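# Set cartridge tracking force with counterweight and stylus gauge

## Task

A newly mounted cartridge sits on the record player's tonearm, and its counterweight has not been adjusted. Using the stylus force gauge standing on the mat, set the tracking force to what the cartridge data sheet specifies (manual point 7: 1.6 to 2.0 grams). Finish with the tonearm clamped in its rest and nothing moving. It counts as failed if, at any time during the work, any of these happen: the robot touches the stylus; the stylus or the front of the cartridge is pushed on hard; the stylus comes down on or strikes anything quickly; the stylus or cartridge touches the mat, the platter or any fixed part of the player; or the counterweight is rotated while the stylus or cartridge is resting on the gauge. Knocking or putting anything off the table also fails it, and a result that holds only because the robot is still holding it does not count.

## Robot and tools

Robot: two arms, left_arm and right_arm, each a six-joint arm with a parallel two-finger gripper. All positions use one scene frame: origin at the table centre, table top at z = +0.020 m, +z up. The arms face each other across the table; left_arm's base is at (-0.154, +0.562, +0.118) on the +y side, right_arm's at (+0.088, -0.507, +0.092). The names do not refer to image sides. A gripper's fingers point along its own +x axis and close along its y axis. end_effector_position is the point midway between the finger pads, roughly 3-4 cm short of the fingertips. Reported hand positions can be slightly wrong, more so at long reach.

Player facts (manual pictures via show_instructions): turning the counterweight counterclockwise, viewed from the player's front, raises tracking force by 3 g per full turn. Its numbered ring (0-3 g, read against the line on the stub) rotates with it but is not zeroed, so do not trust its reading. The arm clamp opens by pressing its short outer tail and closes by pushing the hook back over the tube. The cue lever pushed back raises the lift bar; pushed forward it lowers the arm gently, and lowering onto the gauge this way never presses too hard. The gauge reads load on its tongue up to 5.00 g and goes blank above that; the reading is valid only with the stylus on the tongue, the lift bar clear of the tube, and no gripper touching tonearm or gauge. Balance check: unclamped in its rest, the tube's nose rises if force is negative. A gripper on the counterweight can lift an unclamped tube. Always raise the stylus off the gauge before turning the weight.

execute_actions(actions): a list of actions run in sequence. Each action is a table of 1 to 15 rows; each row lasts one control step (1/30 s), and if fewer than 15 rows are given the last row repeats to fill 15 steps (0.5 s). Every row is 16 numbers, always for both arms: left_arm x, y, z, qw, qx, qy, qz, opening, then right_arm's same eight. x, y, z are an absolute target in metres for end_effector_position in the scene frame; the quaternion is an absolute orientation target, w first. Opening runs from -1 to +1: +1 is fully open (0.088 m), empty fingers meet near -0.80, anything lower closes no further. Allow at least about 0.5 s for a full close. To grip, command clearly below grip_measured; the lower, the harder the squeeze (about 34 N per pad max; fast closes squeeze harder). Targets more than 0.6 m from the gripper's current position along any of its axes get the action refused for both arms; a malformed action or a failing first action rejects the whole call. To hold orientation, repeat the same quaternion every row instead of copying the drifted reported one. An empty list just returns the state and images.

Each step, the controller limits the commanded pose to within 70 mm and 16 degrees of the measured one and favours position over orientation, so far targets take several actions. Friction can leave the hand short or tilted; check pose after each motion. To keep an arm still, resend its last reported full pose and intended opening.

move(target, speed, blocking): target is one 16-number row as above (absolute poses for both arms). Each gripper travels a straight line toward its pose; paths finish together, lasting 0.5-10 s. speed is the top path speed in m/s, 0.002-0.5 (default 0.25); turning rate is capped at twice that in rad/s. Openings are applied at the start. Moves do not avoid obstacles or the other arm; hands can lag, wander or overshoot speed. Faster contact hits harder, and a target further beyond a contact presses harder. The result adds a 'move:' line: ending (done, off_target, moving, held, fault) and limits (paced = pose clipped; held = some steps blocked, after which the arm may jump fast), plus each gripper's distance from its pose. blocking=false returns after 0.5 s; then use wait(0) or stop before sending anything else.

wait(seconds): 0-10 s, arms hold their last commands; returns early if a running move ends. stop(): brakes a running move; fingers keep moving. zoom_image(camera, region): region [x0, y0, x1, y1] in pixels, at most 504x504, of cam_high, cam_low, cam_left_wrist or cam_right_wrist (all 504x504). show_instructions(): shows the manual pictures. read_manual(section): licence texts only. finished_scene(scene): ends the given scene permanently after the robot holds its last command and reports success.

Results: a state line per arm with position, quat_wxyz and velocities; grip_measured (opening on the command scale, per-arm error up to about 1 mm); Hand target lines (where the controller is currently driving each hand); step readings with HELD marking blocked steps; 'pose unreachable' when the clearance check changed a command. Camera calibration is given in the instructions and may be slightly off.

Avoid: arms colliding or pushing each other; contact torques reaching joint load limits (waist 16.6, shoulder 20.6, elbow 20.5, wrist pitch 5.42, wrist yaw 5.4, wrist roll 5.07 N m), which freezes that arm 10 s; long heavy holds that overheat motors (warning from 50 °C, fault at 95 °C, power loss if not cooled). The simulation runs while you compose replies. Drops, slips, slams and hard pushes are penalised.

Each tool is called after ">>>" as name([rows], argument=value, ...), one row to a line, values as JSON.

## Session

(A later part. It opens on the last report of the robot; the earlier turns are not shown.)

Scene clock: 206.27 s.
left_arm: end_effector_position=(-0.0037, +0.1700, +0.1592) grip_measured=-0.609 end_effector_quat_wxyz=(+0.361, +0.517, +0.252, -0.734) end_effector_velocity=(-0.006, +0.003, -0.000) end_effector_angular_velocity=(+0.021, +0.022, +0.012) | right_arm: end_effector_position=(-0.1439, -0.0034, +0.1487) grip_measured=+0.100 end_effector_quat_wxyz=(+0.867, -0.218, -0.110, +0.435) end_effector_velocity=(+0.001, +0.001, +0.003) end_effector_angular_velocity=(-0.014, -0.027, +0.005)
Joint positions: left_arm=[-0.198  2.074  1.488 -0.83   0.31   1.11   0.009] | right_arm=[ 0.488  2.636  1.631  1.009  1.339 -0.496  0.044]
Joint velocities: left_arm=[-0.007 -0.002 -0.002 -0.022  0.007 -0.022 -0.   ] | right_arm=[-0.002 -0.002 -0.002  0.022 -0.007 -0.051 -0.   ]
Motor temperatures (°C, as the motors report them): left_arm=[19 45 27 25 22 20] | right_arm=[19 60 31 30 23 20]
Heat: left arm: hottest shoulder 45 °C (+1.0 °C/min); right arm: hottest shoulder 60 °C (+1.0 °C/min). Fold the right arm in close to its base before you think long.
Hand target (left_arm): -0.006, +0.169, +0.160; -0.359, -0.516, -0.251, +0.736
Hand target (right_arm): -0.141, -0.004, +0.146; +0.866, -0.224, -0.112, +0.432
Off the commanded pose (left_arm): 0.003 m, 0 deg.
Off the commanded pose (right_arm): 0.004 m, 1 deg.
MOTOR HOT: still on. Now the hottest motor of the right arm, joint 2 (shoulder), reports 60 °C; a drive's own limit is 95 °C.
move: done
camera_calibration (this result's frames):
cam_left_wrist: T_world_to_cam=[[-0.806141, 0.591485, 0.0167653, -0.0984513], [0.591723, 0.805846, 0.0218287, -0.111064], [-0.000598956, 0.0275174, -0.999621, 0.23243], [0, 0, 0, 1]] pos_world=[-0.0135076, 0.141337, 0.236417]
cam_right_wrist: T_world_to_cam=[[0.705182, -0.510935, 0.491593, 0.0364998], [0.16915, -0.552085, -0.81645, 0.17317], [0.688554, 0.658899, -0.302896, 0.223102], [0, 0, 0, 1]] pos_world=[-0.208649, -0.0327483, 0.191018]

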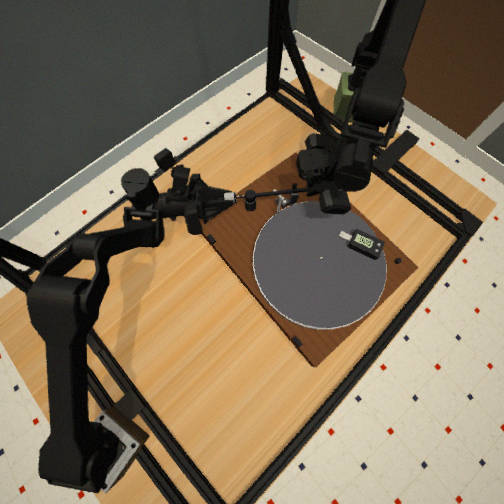

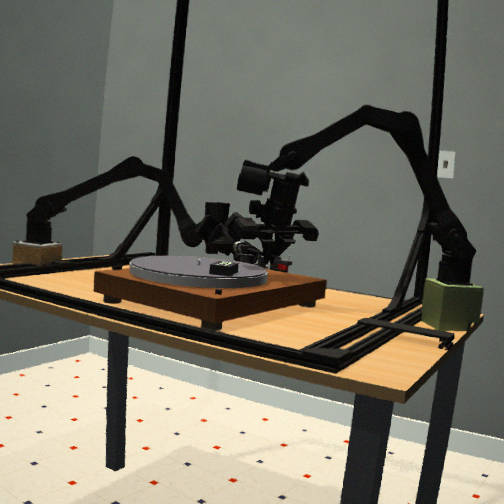

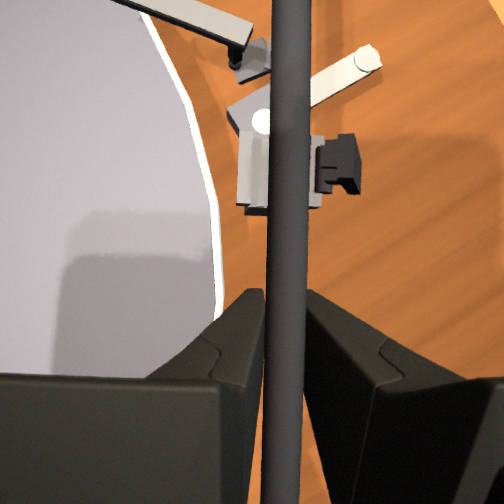

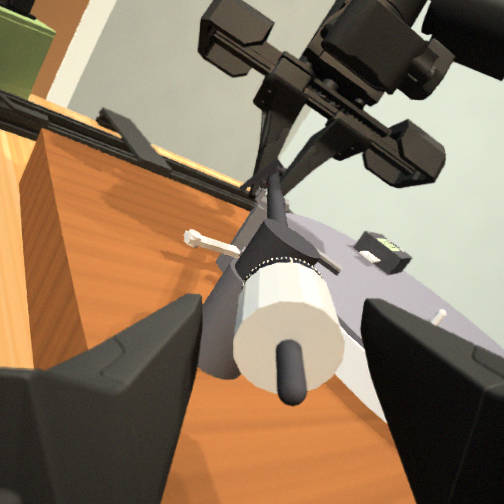

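Brief release test, then regrip.

>>> move(target=[-0.006,0.169,0.16,0.359,0.516,0.251,-0.736,-0.66,-0.141,-0.004,0.146,0.866,-0.224,-0.112,0.432,-0.4])

>>> move(target=[-0.006,0.169,0.16,0.359,0.516,0.251,-0.736,-0.66,-0.141,-0.004,0.146,0.895,0,0,0.446,-0.4])

>>> move(target=[-0.006,0.169,0.16,0.359,0.516,0.251,-0.736,-0.66,-0.141,-0.004,0.146,0.895,0,0,0.446,0.1])

>>> move(target=[-0.006,0.169,0.16,0.359,0.516,0.251,-0.736,-0.4,-0.141,-0.004,0.146,0.895,0,0,0.446,0.1])

>>> wait(seconds=0.6)

>>> move(target=[-0.006,0.169,0.16,0.359,0.516,0.251,-0.736,-0.66,-0.141,-0.004,0.146,0.895,0,0,0.446,0.1])

Scene clock: 215.20 s.
left_arm: end_effector_position=(-0.0042, +0.1701, +0.1590) grip_measured=-0.610 end_effector_quat_wxyz=(+0.361, +0.517, +0.253, -0.734) end_effector_velocity=(-0.002, +0.003, -0.002) end_effector_angular_velocity=(+0.025, -0.008, +0.017) | right_arm: end_effector_position=(-0.1434, -0.0035, +0.1494) grip_measured=-0.252 end_effector_quat_wxyz=(+0.867, -0.218, -0.110, +0.434) end_effector_velocity=(+0.001, +0.001, -0.000) end_effector_angular_velocity=(-0.019, -0.022, +0.005)
Joint positions: left_arm=[-0.198  2.075  1.488 -0.832  0.311  1.11   0.009] | right_arm=[ 0.487  2.636  1.631  1.015  1.341 -0.502  0.027]
Joint velocities: left_arm=[-0.007 -0.002 -0.007 -0.007 -0.022 -0.022 -0.   ] | right_arm=[-0.002 -0.002 -0.002 -0.007 -0.007 -0.022  0.   ]
Motor temperatures (°C, as the motors report them): left_arm=[19 45 28 25 22 20] | right_arm=[19 61 31 31 23 20]
Heat: left arm: hottest shoulder 45 °C (+0.0 °C/min); right arm: hottest shoulder 61 °C (+1.0 °C/min). Fold the right arm in close to its base before you think long.
Hand target (left_arm): -0.006, +0.169, +0.160; -0.359, -0.516, -0.251, +0.736
Hand target (right_arm): -0.141, -0.004, +0.146; +0.866, -0.224, -0.112, +0.432
Off the commanded pose (left_arm): 0.002 m, 0 deg.
Off the commanded pose (right_arm): 0.004 m, 1 deg.
MOTOR HOT: still on. Now the hottest motor of the right arm, joint 2 (shoulder), reports 61 °C; a drive's own limit is 95 °C.
move: done
camera_calibration (this result's frames):
cam_left_wrist: T_world_to_cam=[[-0.805634, 0.59212, 0.0186405, -0.0993585], [0.592411, 0.805326, 0.0223407, -0.110885], [-0.00178329, 0.0290412, -0.999577, 0.231971], [0, 0, 0, 1]] pos_world=[-0.0139432, 0.141394, 0.236202]
cam_right_wrist: T_world_to_cam=[[0.703191, -0.513207, 0.492078, 0.0354349], [0.168699, -0.551898, -0.81667, 0.1735], [0.690698, 0.657287, -0.301512, 0.223141], [0, 0, 0, 1]] pos_world=[-0.20831, -0.0327282, 0.191535]

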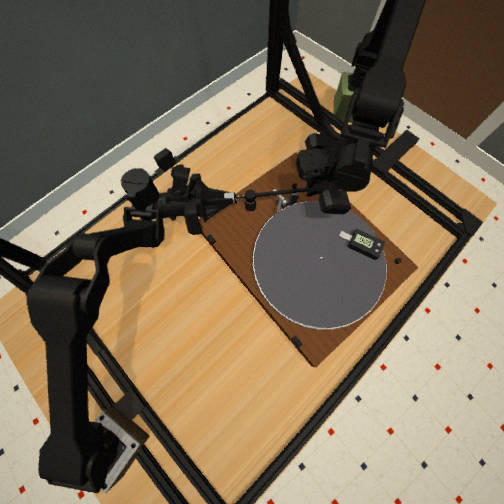

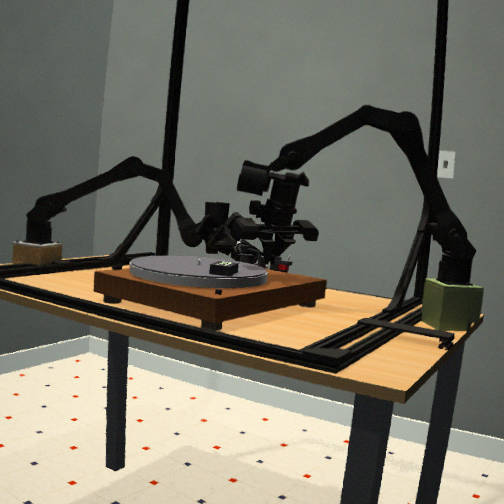

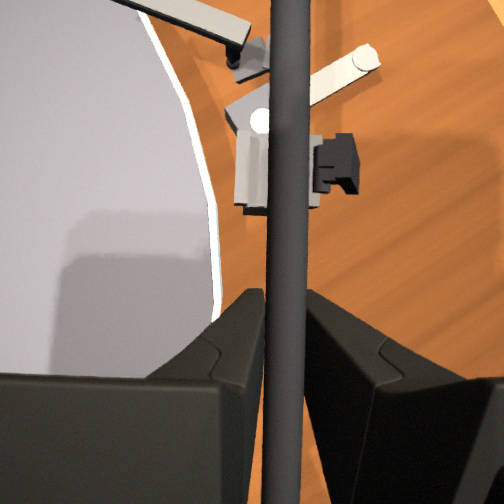

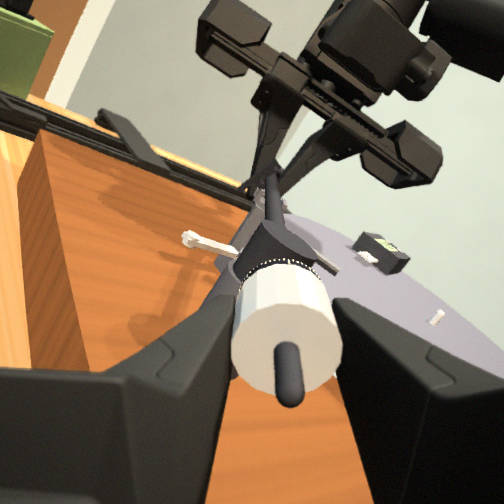

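Scene clock: 216.67 s.
left_arm: end_effector_position=(-0.0040, +0.1701, +0.1590) grip_measured=-0.610 end_effector_quat_wxyz=(+0.361, +0.517, +0.253, -0.734) end_effector_velocity=(-0.001, +0.002, -0.000) end_effector_angular_velocity=(+0.011, -0.001, +0.006) | right_arm: end_effector_position=(-0.1427, -0.0034, +0.1486) grip_measured=-0.255 end_effector_quat_wxyz=(+0.894, +0.002, -0.001, +0.447) end_effector_velocity=(-0.001, +0.002, -0.005) end_effector_angular_velocity=(-0.017, -0.004, +0.020)
Joint positions: left_arm=[-0.198  2.075  1.488 -0.832  0.311  1.11   0.009] | right_arm=[ 0.486  2.639  1.63   1.026  1.341 -0.015  0.026]
Joint velocities: left_arm=[-0.002 -0.002 -0.002 -0.007 -0.007 -0.007 -0.   ] | right_arm=[-0.002 -0.002 -0.002 -0.051 -0.022  0.037 -0.   ]
Motor temperatures (°C, as the motors report them): left_arm=[19 45 28 25 22 20] | right_arm=[19 61 31 31 23 20]
Heat: left arm: hottest shoulder 45 °C (+0.0 °C/min); right arm: hottest shoulder 61 °C (+1.0 °C/min). Fold the right arm in close to its base before you think long.
Hand target (left_arm): -0.006, +0.169, +0.160; -0.359, -0.516, -0.251, +0.736
Hand target (right_arm): -0.141, -0.004, +0.146; +0.895, +0.000, -0.000, +0.446
Off the commanded pose (left_arm): 0.002 m, 0 deg.
Off the commanded pose (right_arm): 0.003 m, 0 deg.
MOTOR HOT: still on. Now the hottest motor of the right arm, joint 2 (shoulder), reports 61 °C; a drive's own limit is 95 °C.
move: done
camera_calibration (this result's frames):
cam_left_wrist: T_world_to_cam=[[-0.805863, 0.591819, 0.0182991, -0.0990964], [0.5921, 0.80556, 0.0221708, -0.110999], [-0.00161987, 0.0287015, -0.999587, 0.232044], [0, 0, 0, 1]] pos_world=[-0.0137599, 0.141403, 0.236222]
cam_right_wrist: T_world_to_cam=[[0.807001, -0.590213, 0.0199475, 0.120053], [-0.185024, -0.284772, -0.94057, 0.141665], [0.560817, 0.75535, -0.339015, 0.209762], [0, 0, 0, 1]] pos_world=[-0.188309, -0.0472442, 0.201963]

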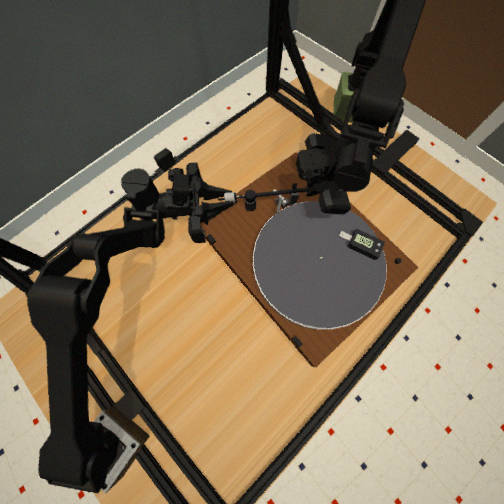

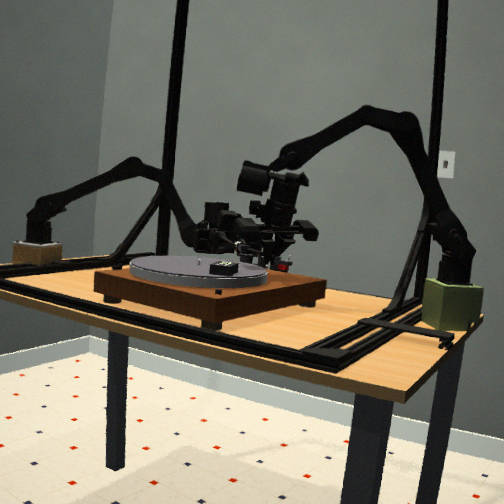

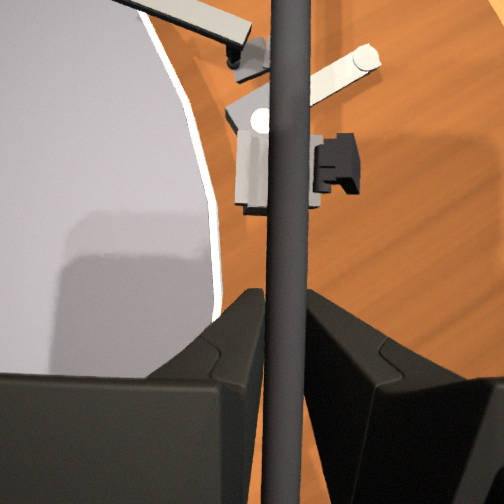

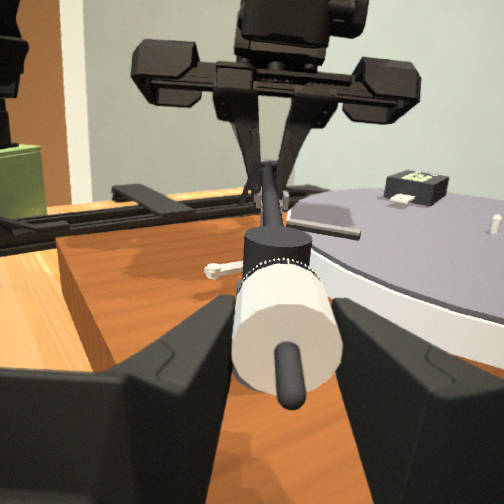

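Scene clock: 217.37 s.
left_arm: end_effector_position=(-0.0040, +0.1701, +0.1590) grip_measured=-0.610 end_effector_quat_wxyz=(+0.361, +0.517, +0.253, -0.734) end_effector_velocity=(+0.000, -0.001, +0.000) end_effector_angular_velocity=(-0.002, -0.008, +0.006) | right_arm: end_effector_position=(-0.1427, -0.0034, +0.1479) grip_measured=+0.099 end_effector_quat_wxyz=(+0.894, +0.001, -0.001, +0.447) end_effector_velocity=(-0.001, -0.001, +0.001) end_effector_angular_velocity=(-0.015, -0.019, -0.005)
Joint positions: left_arm=[-0.198  2.075  1.488 -0.832  0.311  1.11   0.009] | right_arm=[ 0.486  2.639  1.63   1.019  1.341 -0.007  0.044]
Joint velocities: left_arm=[-0.002 -0.002 -0.002  0.007 -0.007 -0.007  0.   ] | right_arm=[ 0.002 -0.002  0.002 -0.007  0.007 -0.022  0.001]
Motor temperatures (°C, as the motors report them): left_arm=[19 45 28 25 22 20] | right_arm=[19 61 31 31 23 20]
Heat: left arm: hottest shoulder 45 °C (+0.0 °C/min); right arm: hottest shoulder 61 °C (+2.0 °C/min). Fold the right arm in close to its base before you think long.
Hand target (left_arm): -0.006, +0.169, +0.160; -0.359, -0.516, -0.251, +0.736
Hand target (right_arm): -0.141, -0.004, +0.146; +0.895, -0.000, -0.000, +0.446
Off the commanded pose (left_arm): 0.002 m, 0 deg.
Off the commanded pose (right_arm): 0.003 m, 0 deg.
MOTOR HOT: still on. Now the hottest motor of the right arm, joint 2 (shoulder), reports 61 °C; a drive's own limit is 95 °C.
move: done
camera_calibration (this result's frames):
cam_left_wrist: T_world_to_cam=[[-0.805863, 0.591819, 0.0182991, -0.0990964], [0.5921, 0.80556, 0.0221708, -0.110999], [-0.00161987, 0.0287015, -0.999587, 0.232044], [0, 0, 0, 1]] pos_world=[-0.0137599, 0.141403, 0.236222]
cam_right_wrist: T_world_to_cam=[[0.807041, -0.590178, 0.0193668, 0.120168], [-0.186324, -0.285638, -0.94005, 0.140741], [0.560329, 0.755051, -0.340486, 0.209669], [0, 0, 0, 1]] pos_world=[-0.18824, -0.0471891, 0.201366]

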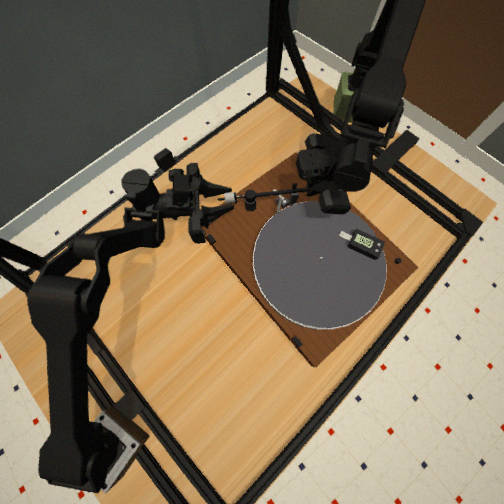

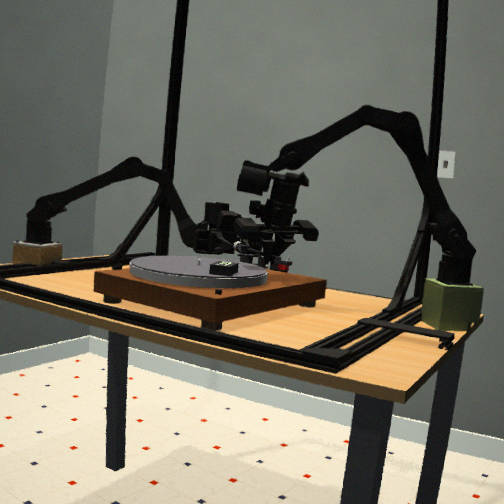

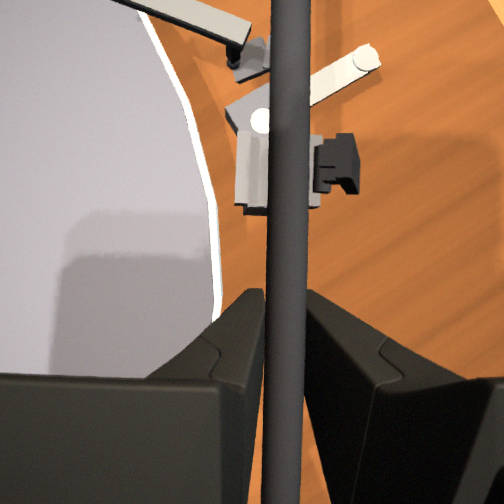

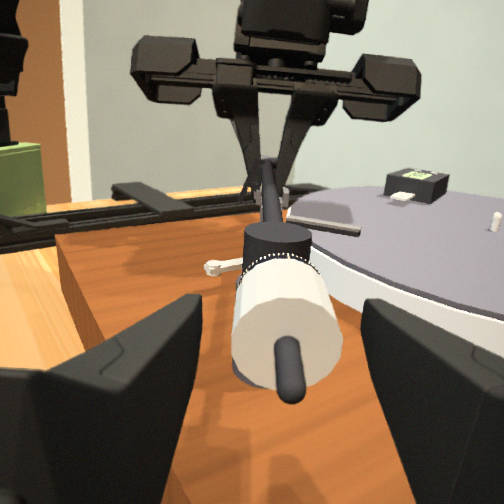

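Scene clock: 218.07 s.
left_arm: end_effector_position=(-0.0049, +0.1701, +0.1590) grip_measured=-0.401 end_effector_quat_wxyz=(+0.360, +0.517, +0.253, -0.734) end_effector_velocity=(-0.001, +0.002, -0.000) end_effector_angular_velocity=(+0.011, -0.001, +0.006) | right_arm: end_effector_position=(-0.1427, -0.0034, +0.1479) grip_measured=+0.100 end_effector_quat_wxyz=(+0.894, +0.002, -0.000, +0.447) end_effector_velocity=(-0.001, -0.001, -0.002) end_effector_angular_velocity=(-0.014, -0.014, +0.010)
Joint positions: left_arm=[-0.2    2.075  1.488 -0.833  0.311  1.11   0.019] | right_arm=[ 0.486  2.639  1.63   1.019  1.341 -0.007  0.044]
Joint velocities: left_arm=[-0.002 -0.002 -0.002 -0.007 -0.007 -0.007 -0.   ] | right_arm=[ 0.002 -0.002 -0.007 -0.007 -0.007 -0.007 -0.   ]
Motor temperatures (°C, as the motors report them): left_arm=[19 45 28 25 22 20] | right_arm=[19 61 31 31 23 20]
Heat: left arm: hottest shoulder 45 °C (+0.0 °C/min); right arm: hottest shoulder 61 °C (+2.0 °C/min). Fold the right arm in close to its base before you think long.
Hand target (left_arm): -0.006, +0.169, +0.160; -0.359, -0.516, -0.251, +0.736
Hand target (right_arm): -0.141, -0.004, +0.146; +0.895, +0.000, -0.000, +0.446
Off the commanded pose (left_arm): 0.002 m, 0 deg.
Off the commanded pose (right_arm): 0.003 m, 0 deg.
MOTOR HOT: still on. Now the hottest motor of the right arm, joint 2 (shoulder), reports 61 °C; a drive's own limit is 95 °C.
move: done
camera_calibration (this result's frames):
cam_left_wrist: T_world_to_cam=[[-0.80472, 0.593329, 0.0196647, -0.100282], [0.593651, 0.804398, 0.0228503, -0.110371], [-0.0022605, 0.030062, -0.999545, 0.231753], [0, 0, 0, 1]] pos_world=[-0.0146534, 0.141315, 0.236141]
cam_right_wrist: T_world_to_cam=[[0.807047, -0.590181, 0.0189854, 0.120225], [-0.186611, -0.285423, -0.940059, 0.140702], [0.560224, 0.755129, -0.340484, 0.209654], [0, 0, 0, 1]] pos_world=[-0.188224, -0.0472014, 0.20137]

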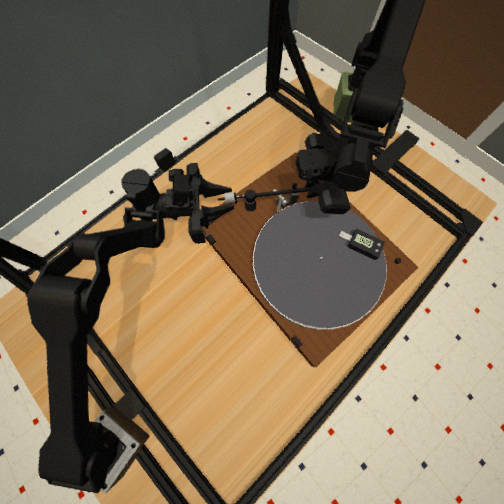

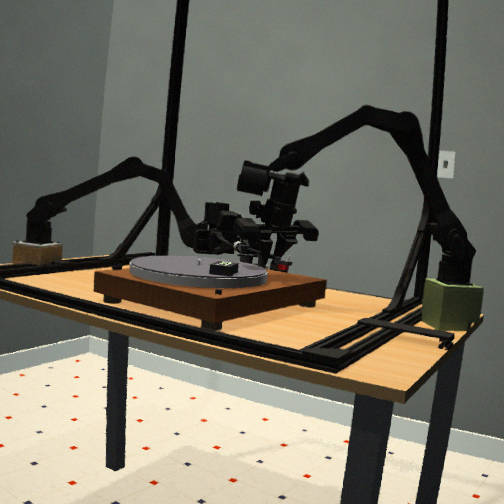

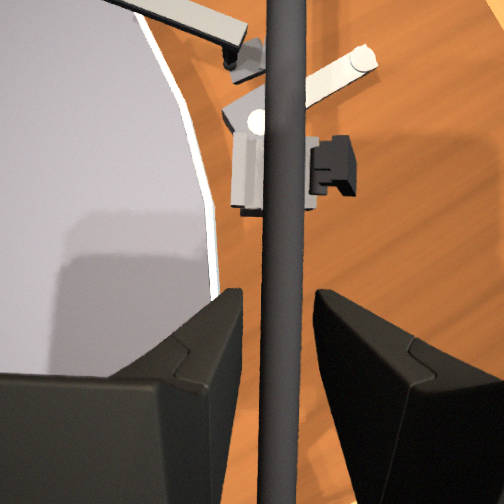

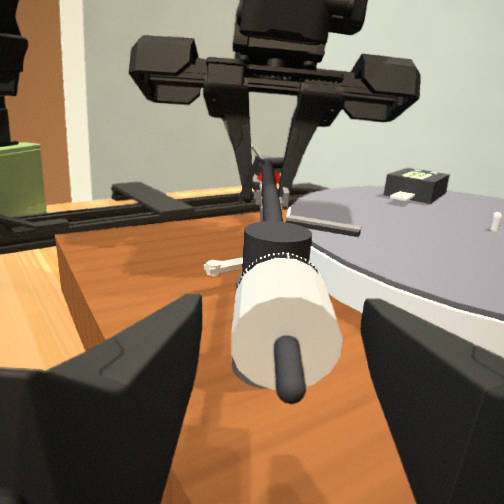

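Scene clock: 218.67 s.
left_arm: end_effector_position=(-0.0049, +0.1701, +0.1590) grip_measured=-0.400 end_effector_quat_wxyz=(+0.360, +0.517, +0.253, -0.734) end_effector_velocity=(-0.000, +0.001, +0.001) end_effector_angular_velocity=(+0.004, -0.007, -0.008) | right_arm: end_effector_position=(-0.1427, -0.0034, +0.1479) grip_measured=+0.100 end_effector_quat_wxyz=(+0.894, +0.002, -0.000, +0.447) end_effector_velocity=(-0.000, +0.002, +0.001) end_effector_angular_velocity=(-0.006, -0.007, +0.005)
Joint positions: left_arm=[-0.2    2.075  1.488 -0.833  0.311  1.11   0.019] | right_arm=[ 0.486  2.639  1.63   1.019  1.341 -0.007  0.044]
Joint velocities: left_arm=[-0.002 -0.002  0.002 -0.007 -0.007  0.007  0.   ] | right_arm=[-0.002 -0.002  0.002 -0.007 -0.007 -0.007 -0.   ]
Motor temperatures (°C, as the motors report them): left_arm=[19 45 28 25 22 20] | right_arm=[19 61 31 31 23 20]
Heat: left arm: hottest shoulder 45 °C (+0.0 °C/min); right arm: hottest shoulder 61 °C (+2.0 °C/min). Fold the right arm in close to its base before you think long.
Hand target (left_arm): -0.006, +0.169, +0.160; -0.359, -0.516, -0.251, +0.736
Hand target (right_arm): -0.141, -0.004, +0.146; +0.895, +0.000, -0.000, +0.446
Off the commanded pose (left_arm): 0.002 m, 0 deg.
Off the commanded pose (right_arm): 0.003 m, 0 deg.
MOTOR HOT: still on. Now the hottest motor of the right arm, joint 2 (shoulder), reports 61 °C; a drive's own limit is 95 °C.
wait: 0.60 s; at rest by 0.17 s
camera_calibration (this result's frames):
cam_left_wrist: T_world_to_cam=[[-0.80472, 0.593329, 0.0196647, -0.100282], [0.593651, 0.804398, 0.0228503, -0.110371], [-0.0022605, 0.030062, -0.999545, 0.231753], [0, 0, 0, 1]] pos_world=[-0.0146534, 0.141315, 0.236141]
cam_right_wrist: T_world_to_cam=[[0.807047, -0.590181, 0.0189854, 0.120225], [-0.186611, -0.285423, -0.940059, 0.140702], [0.560224, 0.755129, -0.340484, 0.209654], [0, 0, 0, 1]] pos_world=[-0.188224, -0.0472014, 0.20137]

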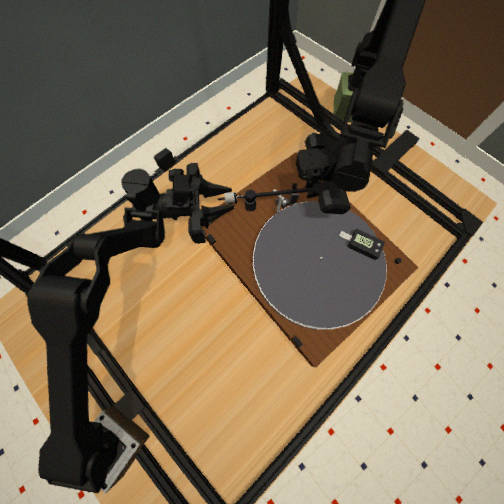

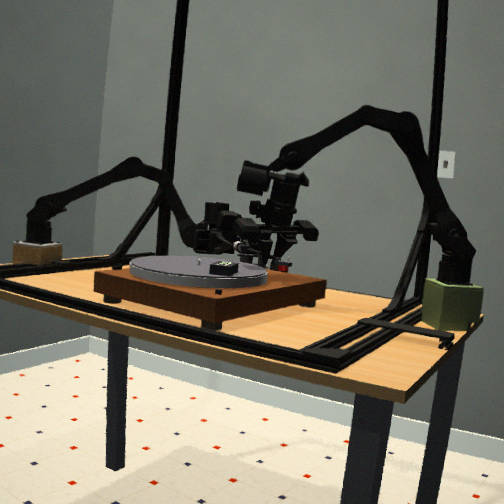

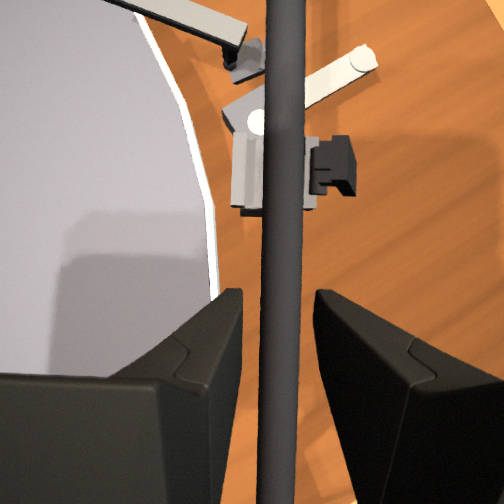

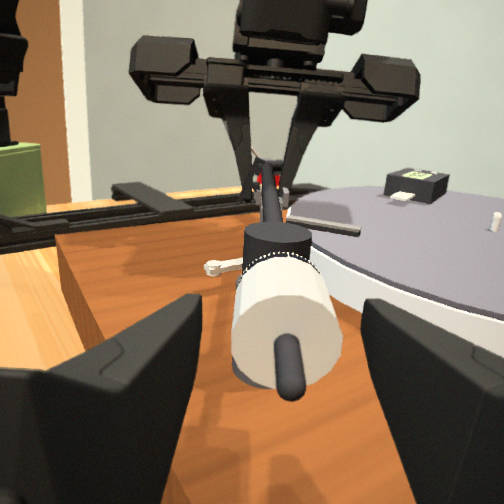

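Scene clock: 219.37 s.
left_arm: end_effector_position=(-0.0042, +0.1697, +0.1591) grip_measured=-0.603 end_effector_quat_wxyz=(+0.361, +0.517, +0.252, -0.734) end_effector_velocity=(+0.002, +0.002, +0.000) end_effector_angular_velocity=(+0.014, -0.016, +0.008) | right_arm: end_effector_position=(-0.1427, -0.0034, +0.1479) grip_measured=+0.100 end_effector_quat_wxyz=(+0.894, +0.002, -0.000, +0.447) end_effector_velocity=(-0.002, -0.000, -0.000) end_effector_angular_velocity=(-0.010, -0.011, +0.010)
Joint positions: left_arm=[-0.199  2.075  1.488 -0.83   0.31   1.11   0.009] | right_arm=[ 0.486  2.639  1.63   1.019  1.341 -0.007  0.044]
Joint velocities: left_arm=[-0.002 -0.002  0.002 -0.007 -0.022 -0.007 -0.   ] | right_arm=[ 0.002 -0.002 -0.002 -0.007 -0.007 -0.007  0.   ]
Motor temperatures (°C, as the motors report them): left_arm=[19 45 28 25 22 20] | right_arm=[19 61 31 31 23 20]
Heat: left arm: hottest shoulder 45 °C (+0.0 °C/min); right arm: hottest shoulder 61 °C (+2.0 °C/min). Fold the right arm in close to its base before you think long.
Hand target (left_arm): -0.006, +0.169, +0.160; -0.359, -0.516, -0.251, +0.736
Hand target (right_arm): -0.141, -0.004, +0.146; +0.895, +0.000, -0.000, +0.446
Off the commanded pose (left_arm): 0.002 m, 0 deg.
Off the commanded pose (right_arm): 0.003 m, 0 deg.
MOTOR HOT: still on. Now the hottest motor of the right arm, joint 2 (shoulder), reports 61 °C; a drive's own limit is 95 °C.
move: done
camera_calibration (this result's frames):
cam_left_wrist: T_world_to_cam=[[-0.805278, 0.592665, 0.0165973, -0.0988887], [0.592897, 0.804973, 0.022166, -0.110445], [-0.000223362, 0.0276903, -0.999617, 0.232252], [0, 0, 0, 1]] pos_world=[-0.0140983, 0.141082, 0.236253]
cam_right_wrist: T_world_to_cam=[[0.807049, -0.59018, 0.0189744, 0.120228], [-0.186667, -0.285483, -0.940029, 0.140653], [0.560203, 0.755108, -0.340566, 0.20965], [0, 0, 0, 1]] pos_world=[-0.188221, -0.0471978, 0.201336]

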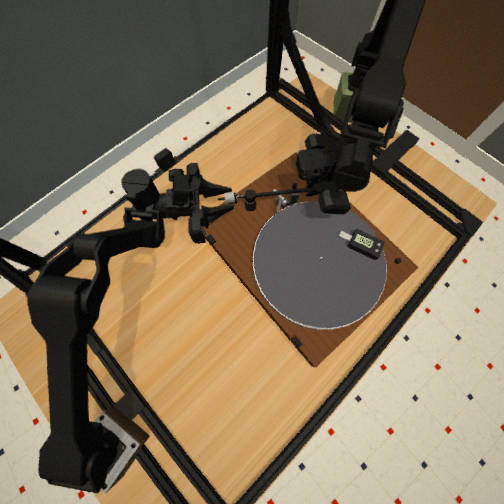

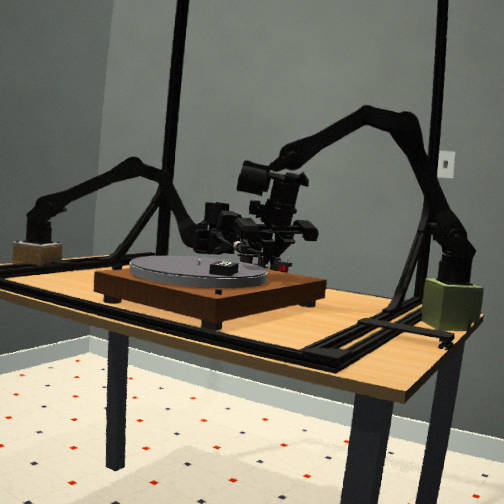

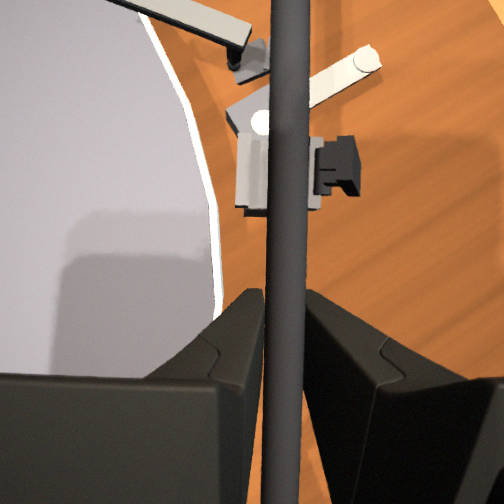

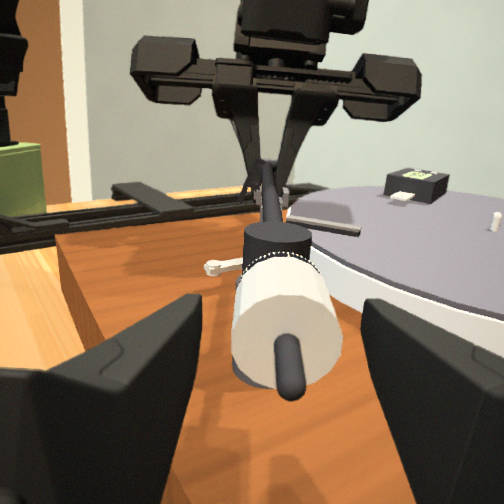

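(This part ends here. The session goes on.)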